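# Four arms move ball to other cup, reseat frame

## Task

Carry the ball over to the cup on the opposite post, and return the frame to its proper spot resting on its supports; both must stay in place without any robot holding them, and at the end every gripper must have released and the arms must have backed away.

## Robot and tools

Robots: four identical i2rt Big YAM arms named arm1, arm2, arm3 and arm4. Each has six revolving joints, a two-finger gripper and a wrist camera that sits above the hand and looks toward the fingertips when joints 1 and 6 are zero and the hand is level and forward. Reach is about 1.0 m from the joint 1 axis. Two fixed room cameras, cam_high and cam_low, also watch the scene. Joints move at different speeds, so the hand can take a wide, curved path between postures.

Frame: a single shared scene frame, origin on the floor, +z up. The hand point is midway between the fingertips; the hand z axis runs along the fingers and the fingers close along its y axis. Foot poses are not printed. Camera calibration lines (OpenCV style: K, distortion D, T_world_to_cam in metres, pos_world) describe the cameras; real values may differ slightly, and wrist camera poses are derived from reported joints, so they carry extra error.

execute_actions: argument actions is a list holding one action or none. An action is an object keyed by robot name; each named robot gets a joints object with absolute targets (not offsets) by joint name: joint1_rad, joint2_rad, joint3_rad, joint4_rad, joint5_rad, joint6_rad in radians and gripper_m in metres. Any subset may be given. Ranges and done-tolerances: joint1_rad -2.879 to 2.879 (±0.045), turns the arm about its foot, positive counter-clockwise seen from above, 0 points the way the foot faces; joint2_rad 0 to 3.141 (±0.14), shoulder, 0 has the upper arm level pointing back, positive lifts it up then forward; joint3_rad 0 to 3.019 (±0.09), elbow, 0 fully folded, positive opens; joint4_rad -1.692 to 1.57 (±0.055), hand pitch, positive tips fingers up; joint5_rad -1.57 to 1.57 (±0.03), sideways hand swing, positive toward the arm's right; joint6_rad -2.094 to 2.094 (±0.035), hand roll, positive clockwise viewed from behind; gripper_m 0 to 0.093 (±0.003), fingertip gap, grip force roughly 50 to 62 N per pad. Every motion in an action starts at once and may finish at different times; an action lasts at most 15 s. Joints or arms left out may keep pushing toward older targets. Unknown keys or out-of-range numbers reject the whole call, and nothing moves. Optional cameras: list of camera names, or "all"; omitted or null gives all, [] gives none. An empty actions list just reports state and images. Example: {"arm1": {"joints": {"gripper_m": 0.05}}, "arm2": {"joints": {"joint1_rad": 0.3}}}.

wait: seconds from 0 to 10; commands nothing, lets the scene run, and returns the same state and pictures.

zoom_image: camera name plus region [x0, y0, x1, y1] in pixels of that camera's latest full image, top-left origin, at most 504 by 504. Wrist images are 616x616 fisheye; room images are 896x504.

finished_scene: scene number (1 or 2); ends the scene for good once the last command has been held, and its result tells whether the goal was met and gives the next task. Only call it when ball and frame are settled on their own and arms are open and clear. Replying with no tool call ends everything.

Results: joint_positions per arm; joint torques per arm joint (drive output with offsets and noise, nonzero even in free air, so unreliable for contact); the pictures line lists camera order of images. joint_status tells how each commanded motion ended: reached, off_target (stopped short, maybe still pushing), contact_stop or time_out (joint then holds where it stopped, though a time_out joint may keep a target within 0.375, 0.375, 0.113, 0.225, 0.075, 0.3 rad of its position for joints 1 to 6 and go on pushing), not_followed (a self/inter-arm collision check blocked the arm's joint targets; the gripper part still runs, and the blocked targets may be retried later by themselves). "joint command not followed" with a cause line explains a block. on_its_own lists things not commanded this call; "held at" is a joint's target, not its position. If a stop is reported, later motion calls in the same reply are skipped. MOTOR HOT appears from 85 °C; at 100 °C an OVER-TEMPERATURE FAULT drops that arm and its gripper until cooled, with keys showing limit_stop_at_motor_heat; resend the targets afterward.

Cautions: arms do not stop on touch and can push hard; to relieve a stuck joint, command its reported position. Tiny target changes may not move a joint. A loaded joint may sink. Heavy holding heats motors, even while you think, since the robots keep holding your last command. Hard squeezing between two robots fails and ends the run; the clearance check can be late and ignores fingers, gripper housings and wrist cameras. Never push objects off the work area or onto the floor. Avoid drops, slips, slams and hard hits. Loose objects may get an occasional brief shove from outside. Arms act independently and do not wait for one another. Less robot motion time is better.

Each tool is called after "Emit:" by a JSON object that holds its "fn" and its "kwargs", one argument or row to a line.

## Session

Emit:
{"fn": "execute_actions", "kwargs": {
  "actions": []
}}

Scene clock: 0.00 s.
Joint torques (N m, as the arm reports them, + toward a larger angle): no reading
arm1.joint_positions: joint1_rad=+0.271 joint2_rad=+0.515 joint3_rad=+1.402 joint4_rad=-1.147 joint5_rad=+0.038 joint6_rad=+0.348 gripper_m=+0.094
arm1.joint_status: not commanded
arm1.hand: x=+1.2496 y=-0.0575 z=+1.3992 quat_wxyz=(-0.185, -0.794, +0.024, +0.578) (m; scene frame)
arm2.joint_positions: joint1_rad=-0.100 joint2_rad=+0.533 joint3_rad=+1.452 joint4_rad=-1.482 joint5_rad=-0.227 joint6_rad=-0.328 gripper_m=+0.095
arm2.joint_status: not commanded
arm2.hand: x=-0.6212 y=+1.1294 z=+1.3722 quat_wxyz=(-0.426, -0.288, -0.820, +0.252) (m; scene frame)
arm3.joint_positions: joint1_rad=+0.210 joint2_rad=+0.489 joint3_rad=+1.435 joint4_rad=-1.504 joint5_rad=+0.289 joint6_rad=-0.249 gripper_m=+0.094
arm3.joint_status: not commanded
arm3.hand: x=-0.6274 y=-1.1397 z=+1.3282 quat_wxyz=(-0.485, +0.524, -0.691, -0.112) (m; scene frame)
arm4.joint_positions: joint1_rad=+0.210 joint2_rad=+0.625 joint3_rad=+1.407 joint4_rad=-1.462 joint5_rad=-0.018 joint6_rad=-0.099 gripper_m=+0.095
arm4.joint_status: not commanded
arm4.hand: x=+0.6570 y=+1.0596 z=+1.3419 quat_wxyz=(-0.238, -0.708, -0.553, +0.368) (m; scene frame)
pictures: arm1_cam_wrist, arm2_cam_wrist, arm3_cam_wrist, arm4_cam_wrist, cam_high, cam_low
Images, in order (width x height): arm1_cam_wrist 616x616, arm2_cam_wrist 616x616, arm3_cam_wrist 616x616, arm4_cam_wrist 616x616, cam_high 896x504, cam_low 896x504.

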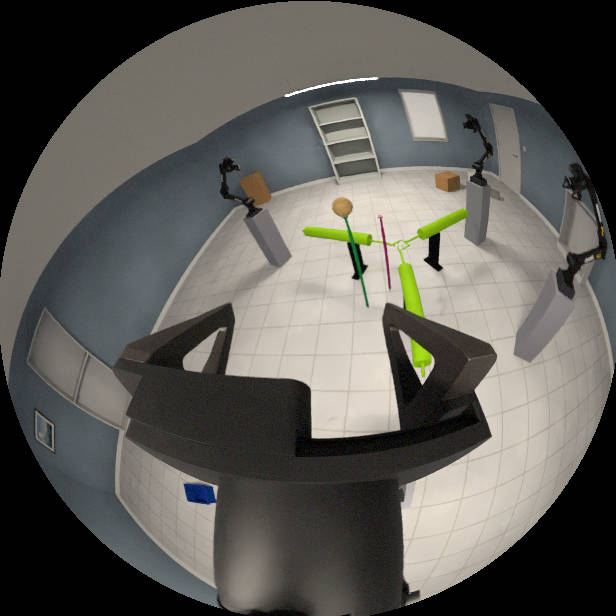

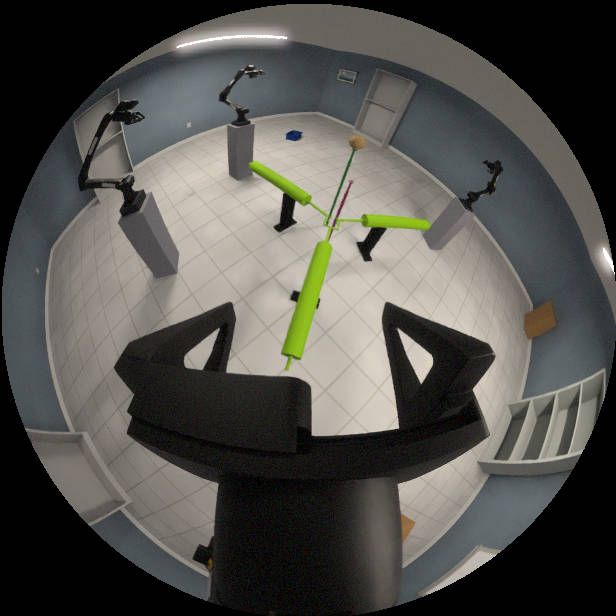

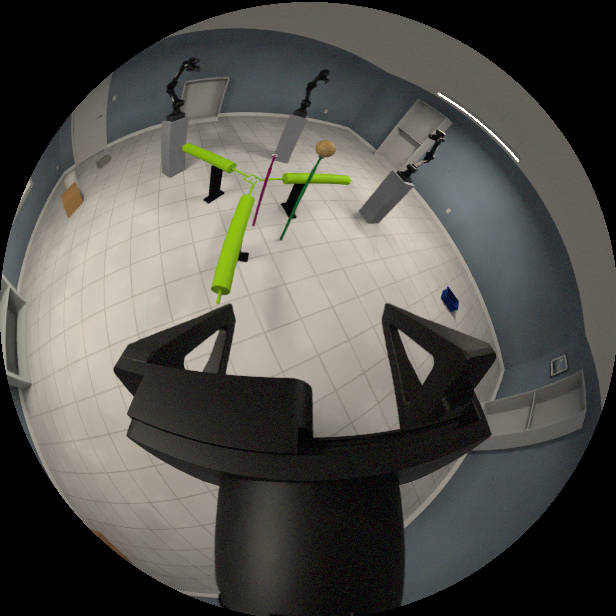

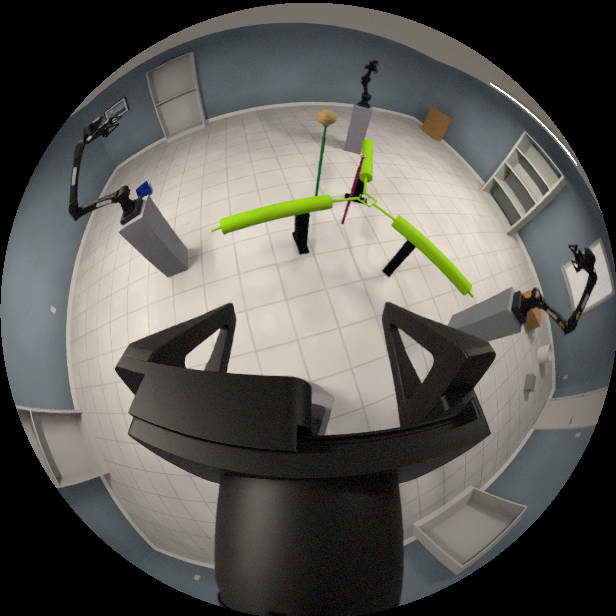

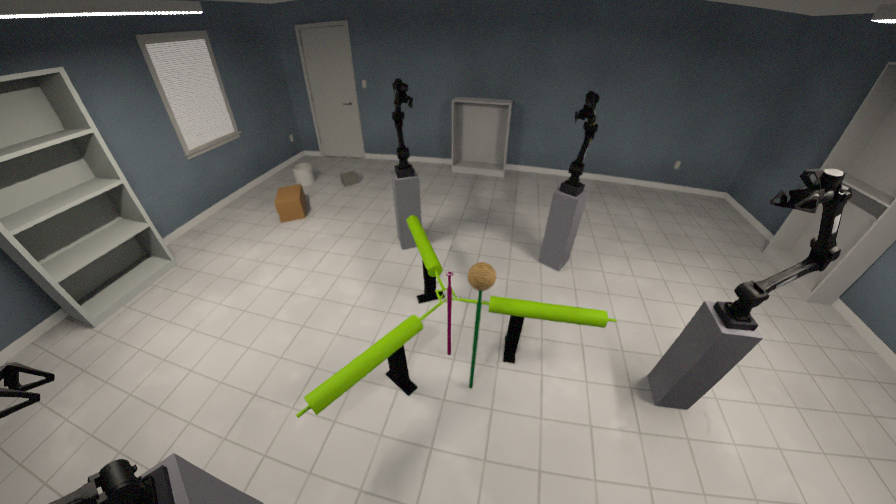

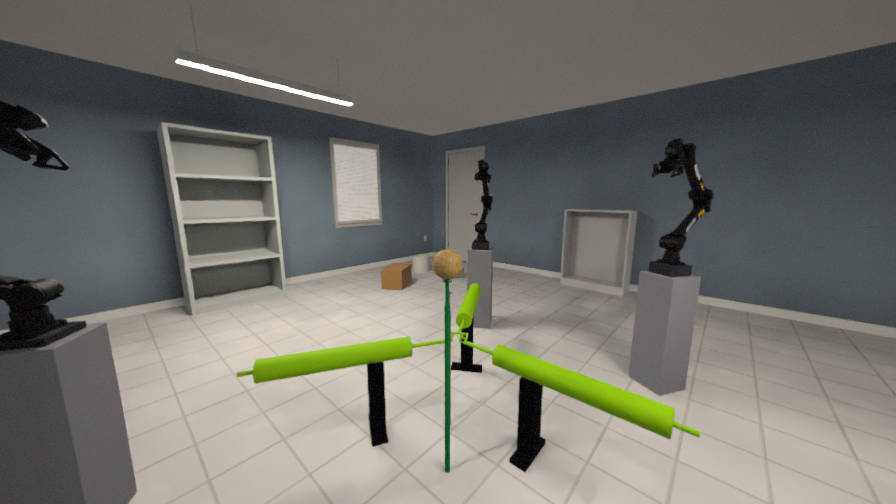

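Emit:
{"fn": "zoom_image", "kwargs": {
  "camera": "cam_high",
  "region": [400, 250, 520, 330]
}}

Emit:
{"fn": "zoom_image", "kwargs": {
  "camera": "cam_low",
  "region": [400, 240, 520, 380]
}}

Emit:
{"fn": "zoom_image", "kwargs": {
  "camera": "arm1_cam_wrist",
  "region": [320, 190, 450, 290]
}}

Emit:
{"fn": "zoom_image", "kwargs": {
  "camera": "arm4_cam_wrist",
  "region": [300, 100, 430, 240]
}}

Emit:
{"fn": "zoom_image", "kwargs": {
  "camera": "cam_low",
  "region": [480, 330, 720, 480]
}}

Region (400, 250, 520, 330) of cam_high's 896x504 image, scaled by 4.200, with more detail than that image has.

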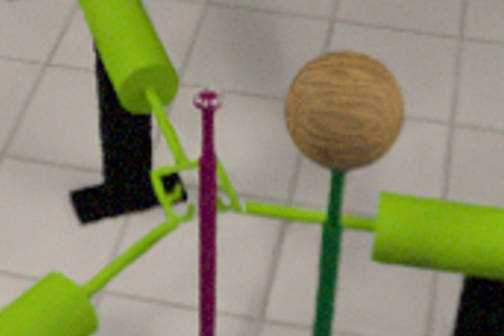

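Region (400, 240, 520, 380) of cam_low's 896x504 image, scaled by 3.600, with more detail than that image has; it fills the left 432 columns of this view, and the rest is white.

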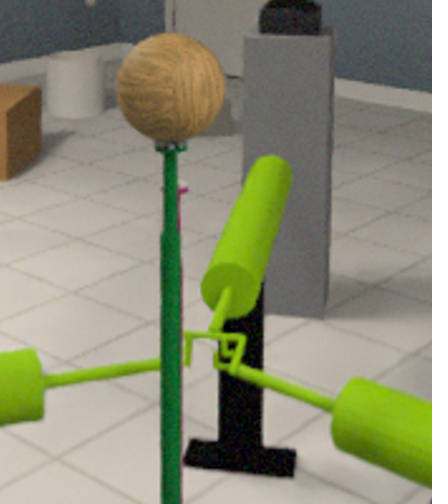

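Region (320, 190, 450, 290) of arm1_cam_wrist's 616x616 image, scaled by 3.877, with more detail than that image has; it fills the top 388 rows of this view, and the rest is white.

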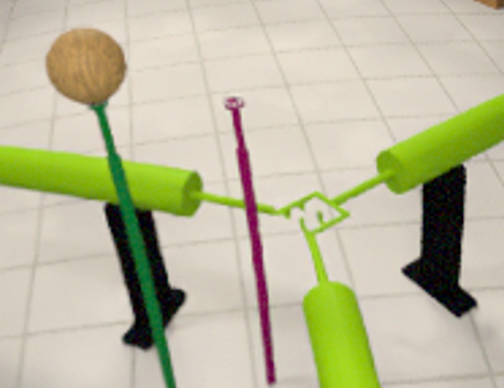

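Region (300, 100, 430, 240) of arm4_cam_wrist's 616x616 image, scaled by 3.600, with more detail than that image has; it fills the left 468 columns of this view, and the rest is white.

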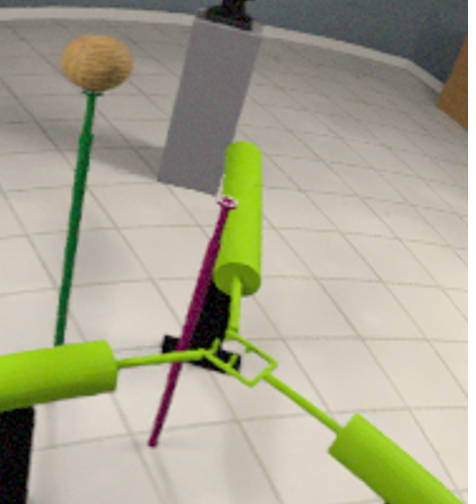

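Region (480, 330, 720, 480) of cam_low's 896x504 image, scaled by 2.100, with more detail than that image has; it fills the top 315 rows of this view, and the rest is white.

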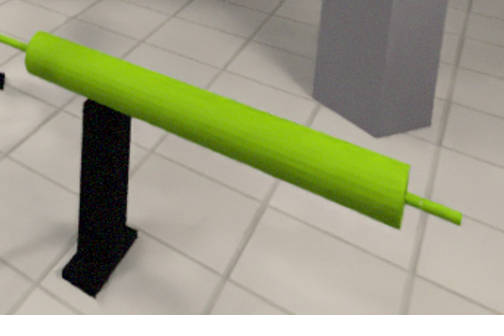

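Emit:
{"fn": "execute_actions", "kwargs": {
  "actions": [
    {"arm1":{"joints":{"joint1_rad":0,"joint2_rad":1.0,"joint3_rad":1.0,"joint4_rad":-1.57,"joint5_rad":0,"joint6_rad":0}},"arm2":{"joints":{"joint1_rad":0,"joint2_rad":1.0,"joint3_rad":0.5,"joint4_rad":-1.07,"joint5_rad":0,"joint6_rad":0}},"arm3":{"joints":{"joint1_rad":0,"joint2_rad":1.5,"joint3_rad":1.0,"joint4_rad":-1.07,"joint5_rad":0,"joint6_rad":0}},"arm4":{"joints":{"joint1_rad":0,"joint2_rad":1.57,"joint3_rad":1.57,"joint4_rad":0,"joint5_rad":0,"joint6_rad":0}}}
  ],
  "cameras": ["cam_high","arm4_cam_wrist"]
}}

Emit:
{"fn": "execute_actions", "kwargs": {
  "actions": [
    {"arm1":{"joints":{"joint1_rad":-0.4,"joint2_rad":1.5,"joint3_rad":0.6,"joint4_rad":-0.67}},"arm2":{"joints":{"joint2_rad":1.5,"joint4_rad":-0.57}},"arm3":{"joints":{"joint2_rad":1.9,"joint4_rad":-0.67}},"arm4":{"joints":{"joint4_rad":-0.8}}}
  ]
}}

Scene clock: 35.07 s.
Joint torques (N m, as the arm reports them, + toward a larger angle): arm1=[-0.23 -4.9   9.52 -0.07 -0.27 -0.15] | arm2=[ 1.25 -4.01  8.14  1.07  0.05  0.1 ] | arm3=[-3.11 -9.45  7.78  0.92 -0.2   0.3 ] | arm4=[  0.2  -17.3   13.06   2.89   0.23   0.12]
arm1.joint_positions: joint1_rad=+0.003 joint2_rad=+1.006 joint3_rad=+0.977 joint4_rad=-1.555 joint5_rad=+0.002 joint6_rad=+0.008 gripper_m=+0.094
arm1.joint_status: all done
arm1.hand: x=+1.1940 y=-0.0122 z=+1.0195 quat_wxyz=(+0.001, -1.000, -0.022, -0.010) (m; scene frame)
arm2.joint_positions: joint1_rad=-0.012 joint2_rad=+1.016 joint3_rad=+0.496 joint4_rad=-1.090 joint5_rad=-0.005 joint6_rad=-0.013 gripper_m=+0.095
arm2.joint_status: all done
arm2.hand: x=-0.6237 y=+1.0820 z=+0.8694 quat_wxyz=(+0.011, -0.494, -0.869, -0.006) (m; scene frame)
arm3.joint_positions: joint1_rad=+0.012 joint2_rad=+1.486 joint3_rad=+0.978 joint4_rad=-1.079 joint5_rad=+0.002 joint6_rad=-0.017 gripper_m=+0.094
arm3.joint_status: all done
arm3.hand: x=-0.5190 y=-0.9282 z=+0.8600 quat_wxyz=(+0.005, +0.492, -0.871, +0.003) (m; scene frame)
arm4.joint_positions: joint1_rad=+0.003 joint2_rad=+1.567 joint3_rad=+1.555 joint4_rad=-0.026 joint5_rad=-0.003 joint6_rad=-0.010 gripper_m=+0.095
arm4.joint_status: all done
arm4.hand: x=+0.3482 y=+0.6570 z=+1.3243 quat_wxyz=(-0.336, -0.623, -0.349, +0.613) (m; scene frame)
pictures: arm4_cam_wrist, cam_high
camera_calibration (this result's frames):
arm4_cam_wrist: T_world_to_cam=[[-0.849188, 0.528087, -0.00186253, -0.0458378], [0.315107, 0.503869, -0.804253, 0.633452], [-0.423777, -0.683549, -0.594284, 1.50448], [0, 0, 0, 1]] pos_world=[0.399036, 0.733418, 1.40346]
Images, in order (width x height): arm4_cam_wrist 616x616, cam_high 896x504.

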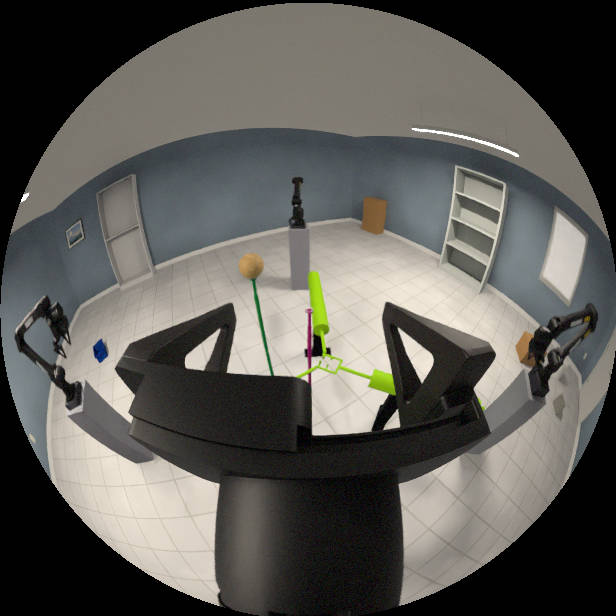

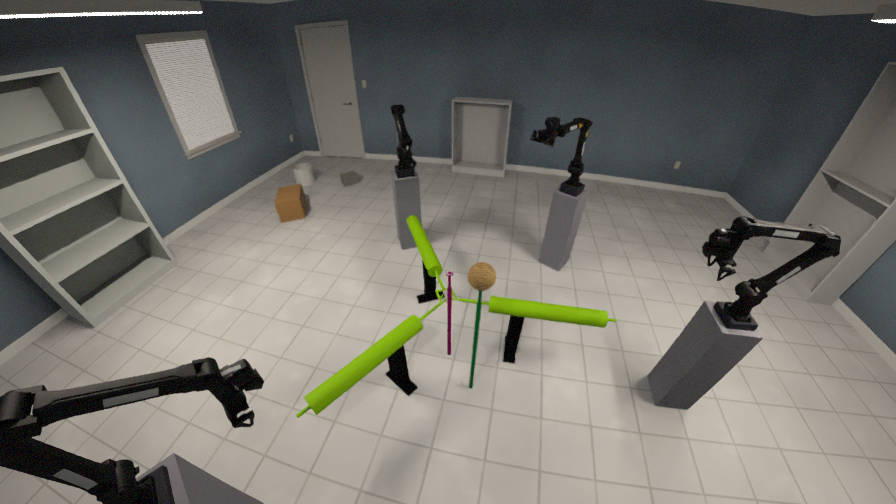

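Scene clock: 36.53 s.
Joint torques (N m, as the arm reports them, + toward a larger angle): arm1=[-0.1  -7.98  5.77  1.05 -0.24 -0.13] | arm2=[ 1.06 -5.59  5.21  1.06  0.06  0.11] | arm3=[ -3.06 -14.36   5.74   0.84  -0.2    0.3 ] | arm4=[  0.21 -16.88  12.8    1.04   0.23   0.13]
arm1.joint_positions: joint1_rad=-0.400 joint2_rad=+1.495 joint3_rad=+0.589 joint4_rad=-0.687 joint5_rad=+0.001 joint6_rad=+0.006 gripper_m=+0.094
arm1.joint_status: all done
arm1.hand: x=+1.1770 y=+0.1009 z=+0.7566 quat_wxyz=(-0.001, -0.984, +0.178, -0.014) (m; scene frame)
arm2.joint_positions: joint1_rad=-0.012 joint2_rad=+1.489 joint3_rad=+0.496 joint4_rad=-0.590 joint5_rad=-0.005 joint6_rad=-0.013 gripper_m=+0.095
arm2.joint_status: all done
arm2.hand: x=-0.5924 y=+1.0267 z=+0.7652 quat_wxyz=(+0.000, -0.494, -0.869, +0.001) (m; scene frame)
arm3.joint_positions: joint1_rad=+0.012 joint2_rad=+1.902 joint3_rad=+0.979 joint4_rad=-0.679 joint5_rad=+0.002 joint6_rad=-0.017 gripper_m=+0.094
arm3.joint_status: all done
arm3.hand: x=-0.4953 y=-0.8895 z=+0.6940 quat_wxyz=(+0.012, +0.492, -0.870, +0.006) (m; scene frame)
arm4.joint_positions: joint1_rad=+0.003 joint2_rad=+1.567 joint3_rad=+1.555 joint4_rad=-0.781 joint5_rad=-0.003 joint6_rad=-0.010 gripper_m=+0.095
arm4.joint_status: all done
arm4.hand: x=+0.3858 y=+0.7166 z=+1.1573 quat_wxyz=(-0.187, -0.805, -0.450, +0.339) (m; scene frame)
pictures: arm1_cam_wrist, arm2_cam_wrist, arm3_cam_wrist, arm4_cam_wrist, cam_high, cam_low
camera_calibration (this result's frames):
arm1_cam_wrist: T_world_to_cam=[[0.345172, 0.937958, 0.0330299, -0.530952], [0.735014, -0.292038, 0.611938, -1.2933], [0.583618, -0.186947, -0.790216, 0.0508863], [0, 0, 0, 1]] pos_world=[1.10416, 0.129833, 0.849165]
arm2_cam_wrist: T_world_to_cam=[[-0.859786, -0.510598, 0.00760454, 0.00941796], [-0.406261, 0.692966, 0.595609, -1.40769], [-0.309386, 0.509007, -0.803238, 0.0296407], [0, 0, 0, 1]] pos_world=[-0.554624, 0.965206, 0.862173]
arm3_cam_wrist: T_world_to_cam=[[0.853864, -0.520437, 0.00790682, -0.0478442], [-0.417909, -0.676436, 0.606455, -1.22148], [-0.310273, -0.521134, -0.795079, 0.0556935], [0, 0, 0, 1]] pos_world=[-0.452335, -0.82213, 0.785432]
arm4_cam_wrist: T_world_to_cam=[[-0.847966, 0.530027, -0.00493953, -0.0440108], [0.522267, 0.833887, -0.178517, -0.583279], [-0.0905001, -0.153956, -0.983924, 1.40475], [0, 0, 0, 1]] pos_world=[0.394438, 0.725987, 1.27783]
Images, in order (width x height): arm1_cam_wrist 616x616, arm2_cam_wrist 616x616, arm3_cam_wrist 616x616, arm4_cam_wrist 616x616, cam_high 896x504, cam_low 896x504.

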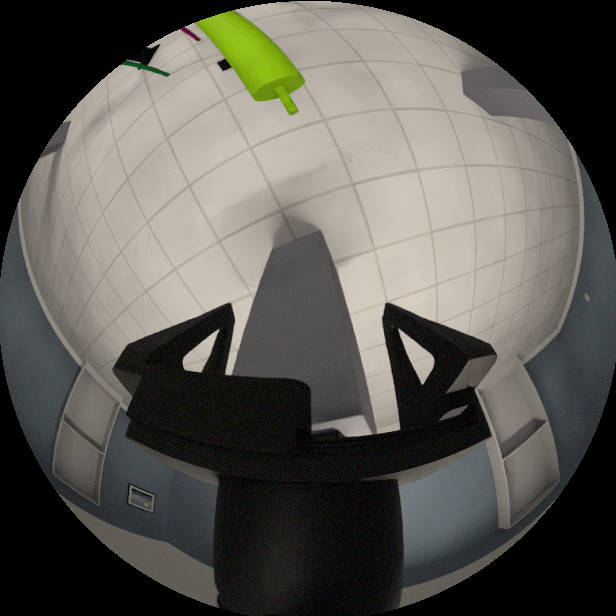

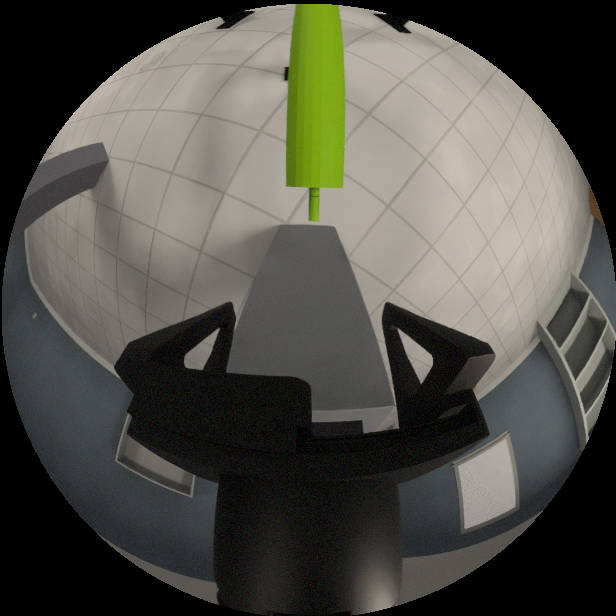

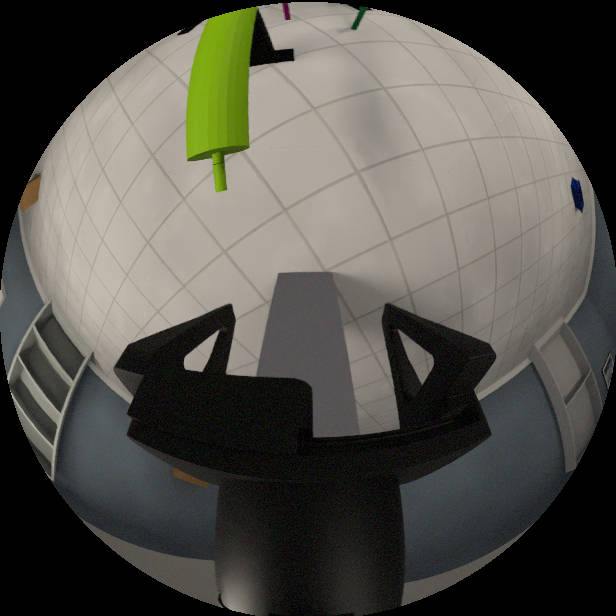

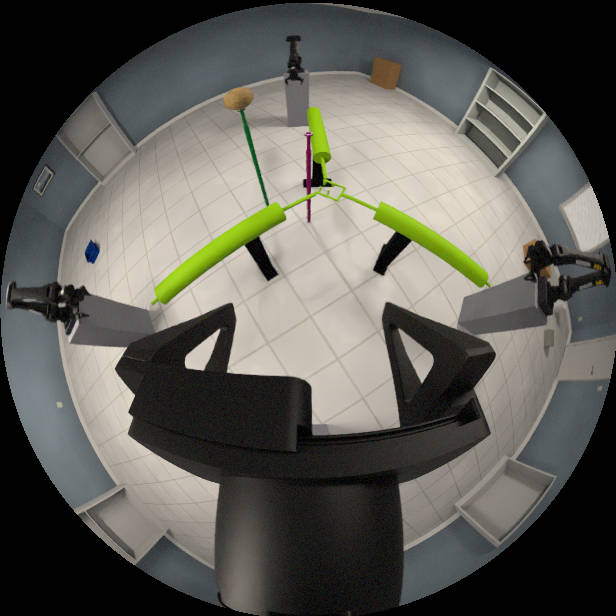

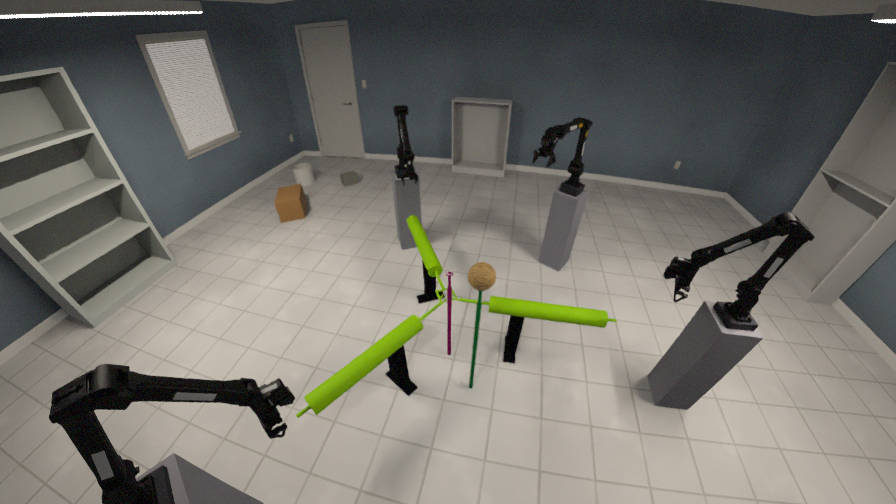

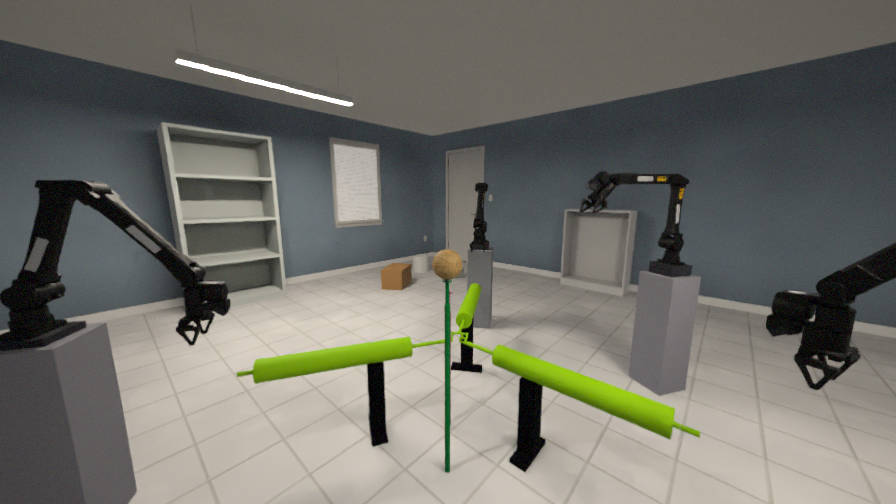

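Emit:
{"fn": "execute_actions", "kwargs": {
  "actions": [
    {"arm1":{"joints":{"joint1_rad":-0.362,"joint2_rad":2.408,"joint3_rad":1.373,"joint4_rad":-0.536,"joint6_rad":-0.34}},"arm2":{"joints":{"joint1_rad":-0.07,"joint2_rad":2.339,"joint3_rad":0.608,"joint4_rad":0.16,"joint6_rad":-0.07}},"arm3":{"joints":{"joint1_rad":0.293,"joint2_rad":2.392,"joint3_rad":1.395,"joint4_rad":-0.574,"joint6_rad":0.24}},"arm4":{"joints":{"joint2_rad":1.3,"joint3_rad":1.6,"joint4_rad":-0.7}}}
  ],
  "cameras": ["arm1_cam_wrist","arm2_cam_wrist","arm3_cam_wrist","cam_low"]
}}

Scene clock: 62.37 s.
Joint torques (N m, as the arm reports them, + toward a larger angle): arm1=[  0.15 -19.85   5.63   0.64  -0.27  -0.14] | arm2=[-0.1  -8.72 -1.47  1.08  0.04 -0.11] | arm3=[ -3.1  -19.39   5.3    0.37   0.     0.3 ] | arm4=[  0.2  -13.33  14.11   2.58   0.23   0.12]
arm1.joint_positions: joint1_rad=-0.365 joint2_rad=+2.407 joint3_rad=+1.351 joint4_rad=-0.542 joint5_rad=+0.001 joint6_rad=-0.332 gripper_m=+0.094
arm1.joint_status: all done
arm1.hand: x=+0.9484 y=+0.1658 z=+0.5437 quat_wxyz=(-0.004, -1.000, -0.008, -0.016) (m; scene frame)
arm2.joint_positions: joint1_rad=-0.059 joint2_rad=+2.326 joint3_rad=+0.607 joint4_rad=+0.140 joint5_rad=-0.004 joint6_rad=-0.057 gripper_m=+0.095
arm2.joint_status: all done
arm2.hand: x=-0.5991 y=+1.0098 z=+0.5539 quat_wxyz=(-0.002, -0.495, -0.869, +0.002) (m; scene frame)
arm3.joint_positions: joint1_rad=+0.302 joint2_rad=+2.394 joint3_rad=+1.371 joint4_rad=-0.573 joint5_rad=-0.002 joint6_rad=+0.223 gripper_m=+0.094
arm3.joint_status: all done
arm3.hand: x=-0.5821 y=-0.7354 z=+0.5450 quat_wxyz=(+0.008, +0.514, -0.858, +0.006) (m; scene frame)
arm4.joint_positions: joint1_rad=+0.003 joint2_rad=+1.309 joint3_rad=+1.569 joint4_rad=-0.720 joint5_rad=-0.003 joint6_rad=-0.010 gripper_m=+0.095
arm4.joint_status: all done
arm4.hand: x=+0.4212 y=+0.7730 z=+1.3290 quat_wxyz=(-0.257, -0.737, -0.413, +0.468) (m; scene frame)
pictures: arm1_cam_wrist, arm2_cam_wrist, arm3_cam_wrist, cam_low
camera_calibration (this result's frames):
arm1_cam_wrist: T_world_to_cam=[[-0.020022, 0.999566, 0.0216066, -0.163544], [0.788114, 0.00248129, 0.615525, -1.07719], [0.615204, 0.0293525, -0.787821, -0.0388924], [0, 0, 0, 1]] pos_world=[0.869602, 0.167288, 0.635932]
arm2_cam_wrist: T_world_to_cam=[[-0.861344, -0.507959, 0.00804487, -0.00725567], [-0.405608, 0.69715, 0.591155, -1.27424], [-0.305891, 0.505924, -0.806518, -0.126554], [0, 0, 0, 1]] pos_world=[-0.561805, 0.948681, 0.651265]
arm3_cam_wrist: T_world_to_cam=[[0.878908, -0.476887, 0.00994234, 0.153115], [-0.386409, -0.699626, 0.601009, -1.05886], [-0.279657, -0.532073, -0.799181, 0.00260693], [0, 0, 0, 1]] pos_world=[-0.543, -0.666403, 0.636948]
Images, in order (width x height): arm1_cam_wrist 616x616, arm2_cam_wrist 616x616, arm3_cam_wrist 616x616, cam_low 896x504.

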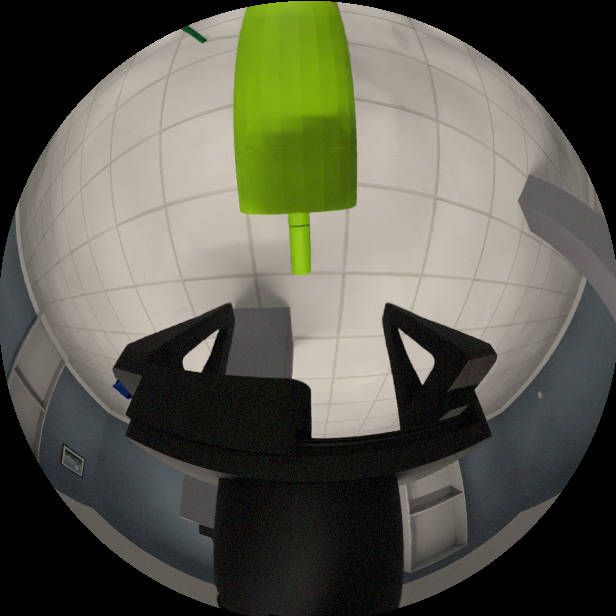

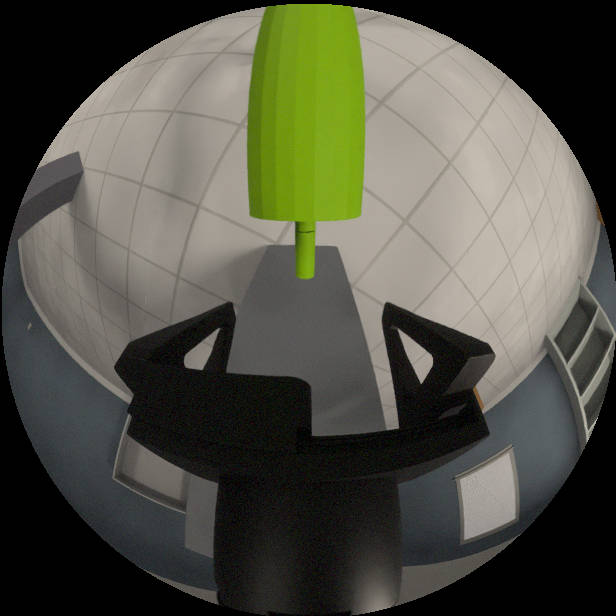

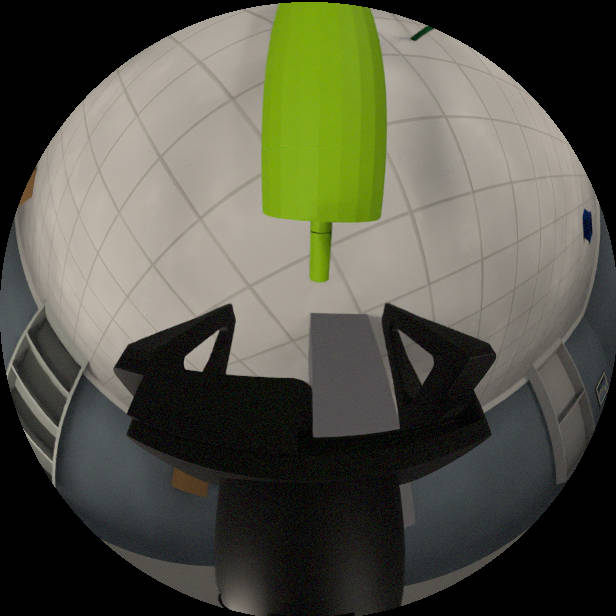

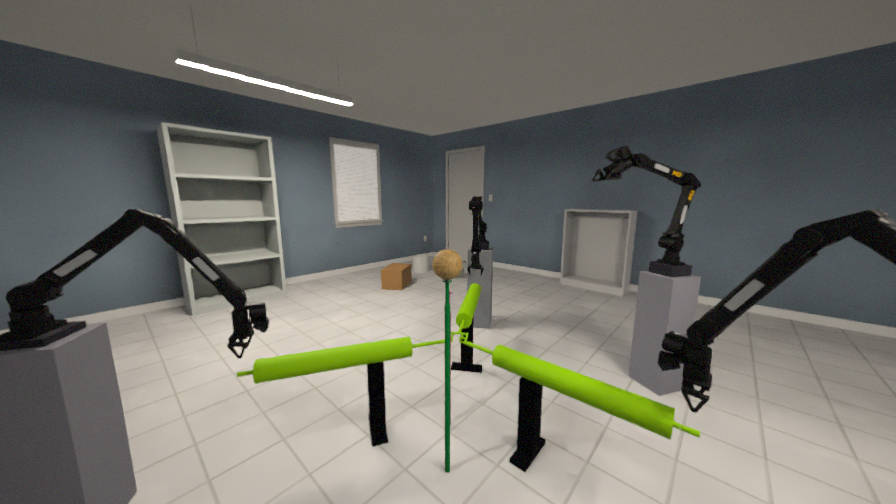

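Emit:
{"fn": "execute_actions", "kwargs": {
  "actions": [
    {"arm1":{"joints":{"joint1_rad":-0.345,"joint2_rad":2.718,"joint3_rad":1.517,"joint4_rad":-0.34}},"arm2":{"joints":{"joint2_rad":2.81,"joint3_rad":0.85,"joint4_rad":0.40}},"arm3":{"joints":{"joint1_rad":0.272,"joint2_rad":2.689,"joint3_rad":1.505,"joint4_rad":-0.36}}}
  ],
  "cameras": ["arm1_cam_wrist","arm2_cam_wrist","arm3_cam_wrist","cam_low"]
}}

Emit:
{"fn": "zoom_image", "kwargs": {
  "camera": "cam_low",
  "region": [200, 310, 320, 400]
}}

Emit:
{"fn": "zoom_image", "kwargs": {
  "camera": "cam_low",
  "region": [620, 360, 760, 470]
}}

Scene clock: 74.87 s.
Joint torques (N m, as the arm reports them, + toward a larger angle): arm1=[ -0.18 -10.53   3.85   1.51   0.77  -0.17] | arm2=[-0.41  2.4   0.78  0.15  1.53 -0.13] | arm3=[ -1.99 -10.91   3.34   1.15  -1.1    0.29] | arm4=[  0.2  -13.07  14.13   2.58   0.23   0.12]
arm1.joint_positions: joint1_rad=-0.342 joint2_rad=+2.576 joint3_rad=+1.523 joint4_rad=-0.360 joint5_rad=-0.023 joint6_rad=-0.330 gripper_m=+0.094
arm1.joint_status: joint2_rad time_out (moved +0.169 of +0.311); the others done
arm1.on_its_own: joint2_rad reads +2.576 and still pushes toward +2.718 since a time_out
arm1.hand: x=+0.8712 y=+0.1723 z=+0.4891 quat_wxyz=(+0.013, -0.997, -0.019, +0.075) (m; scene frame)
arm2.joint_positions: joint1_rad=-0.057 joint2_rad=+2.597 joint3_rad=+0.824 joint4_rad=+0.419 joint5_rad=-0.044 joint6_rad=-0.056 gripper_m=+0.095
arm2.joint_status: joint2_rad time_out (moved +0.271 of +0.484); the others done
arm2.on_its_own: joint2_rad reads +2.597 and still pushes toward +2.810 since a time_out
arm2.hand: x=-0.5535 y=+0.9374 z=+0.4733 quat_wxyz=(-0.107, -0.489, -0.864, +0.046) (m; scene frame)
arm3.joint_positions: joint1_rad=+0.272 joint2_rad=+2.566 joint3_rad=+1.515 joint4_rad=-0.367 joint5_rad=+0.024 joint6_rad=+0.224 gripper_m=+0.094
arm3.joint_status: all done
arm3.hand: x=-0.5429 y=-0.6791 z=+0.4838 quat_wxyz=(-0.065, +0.498, -0.864, -0.045) (m; scene frame)
arm4.joint_positions: joint1_rad=+0.003 joint2_rad=+1.309 joint3_rad=+1.569 joint4_rad=-0.720 joint5_rad=-0.003 joint6_rad=-0.010 gripper_m=+0.095
arm4.joint_status: not commanded
arm4.hand: x=+0.4212 y=+0.7730 z=+1.3290 quat_wxyz=(-0.257, -0.737, -0.413, +0.468) (m; scene frame)
pictures: arm1_cam_wrist, arm2_cam_wrist, arm3_cam_wrist, cam_low
camera_calibration (this result's frames):
arm1_cam_wrist: T_world_to_cam=[[-0.0353119, 0.99762, 0.0592214, -0.175146], [0.887232, 0.00402017, 0.461307, -0.993969], [0.459971, 0.0688327, -0.885262, 0.141507], [0, 0, 0, 1]] pos_world=[0.810607, 0.168985, 0.594168]
arm2_cam_wrist: T_world_to_cam=[[-0.857058, -0.51489, -0.0184331, 0.0172671], [-0.479286, 0.783645, 0.395203, -1.18677], [-0.189041, 0.347547, -0.918409, 0.125165], [0, 0, 0, 1]] pos_world=[-0.530343, 0.895397, 0.584287]
arm3_cam_wrist: T_world_to_cam=[[0.862149, -0.506629, -0.0051513, 0.124133], [-0.450488, -0.771186, 0.449814, -0.977833], [-0.231862, -0.385486, -0.893107, 0.165573], [0, 0, 0, 1]] pos_world=[-0.509133, -0.627376, 0.588357]
Images, in order (width x height): arm1_cam_wrist 616x616, arm2_cam_wrist 616x616, arm3_cam_wrist 616x616, cam_low 896x504.

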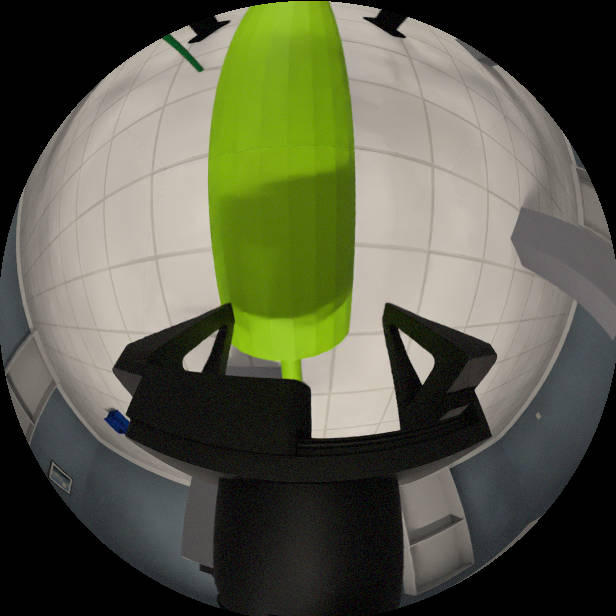

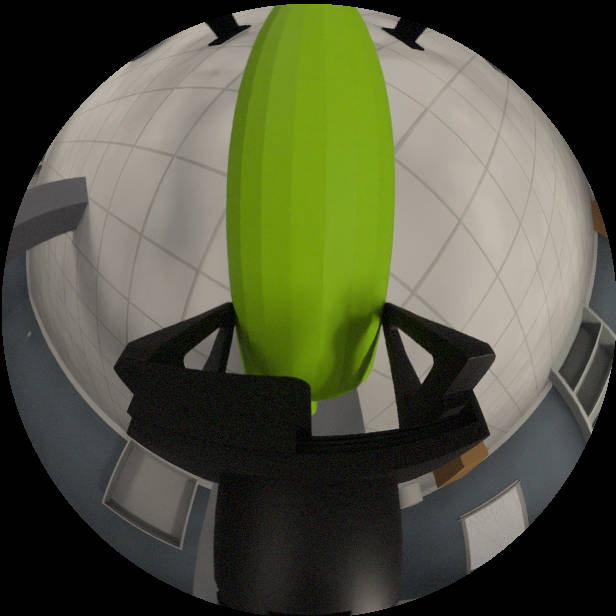

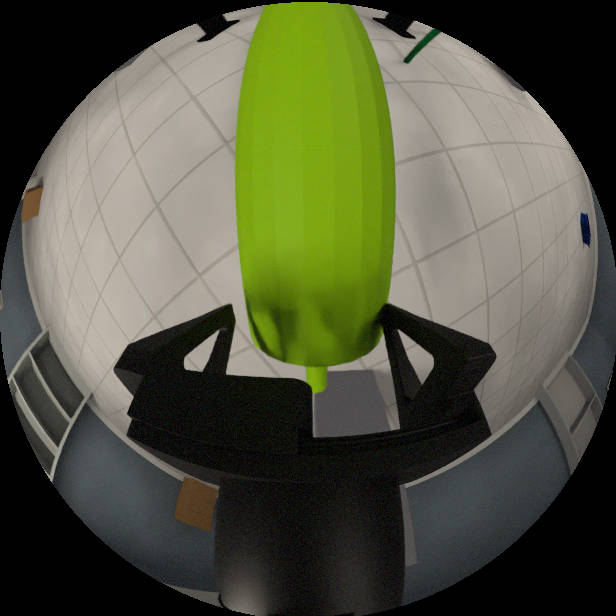

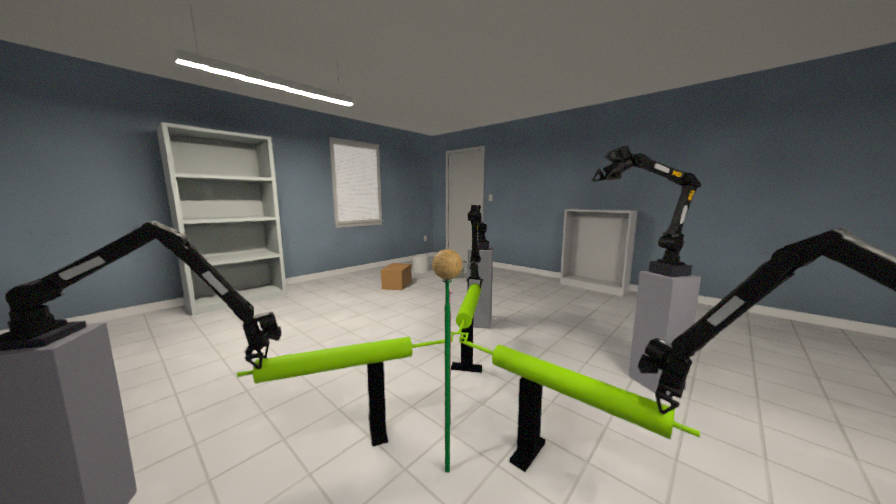

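Region (200, 310, 320, 400) of cam_low's 896x504 image, scaled by 4.200, with more detail than that image has; it fills the top 378 rows of this view, and the rest is white.

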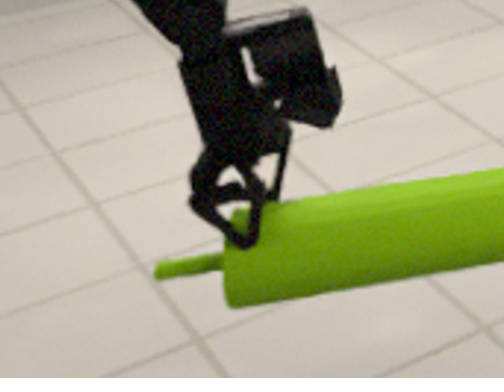

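Region (620, 360, 760, 470) of cam_low's 896x504 image, scaled by 3.600, with more detail than that image has; it fills the top 396 rows of this view, and the rest is white.

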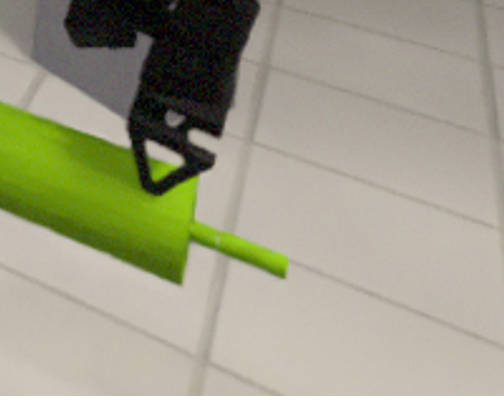

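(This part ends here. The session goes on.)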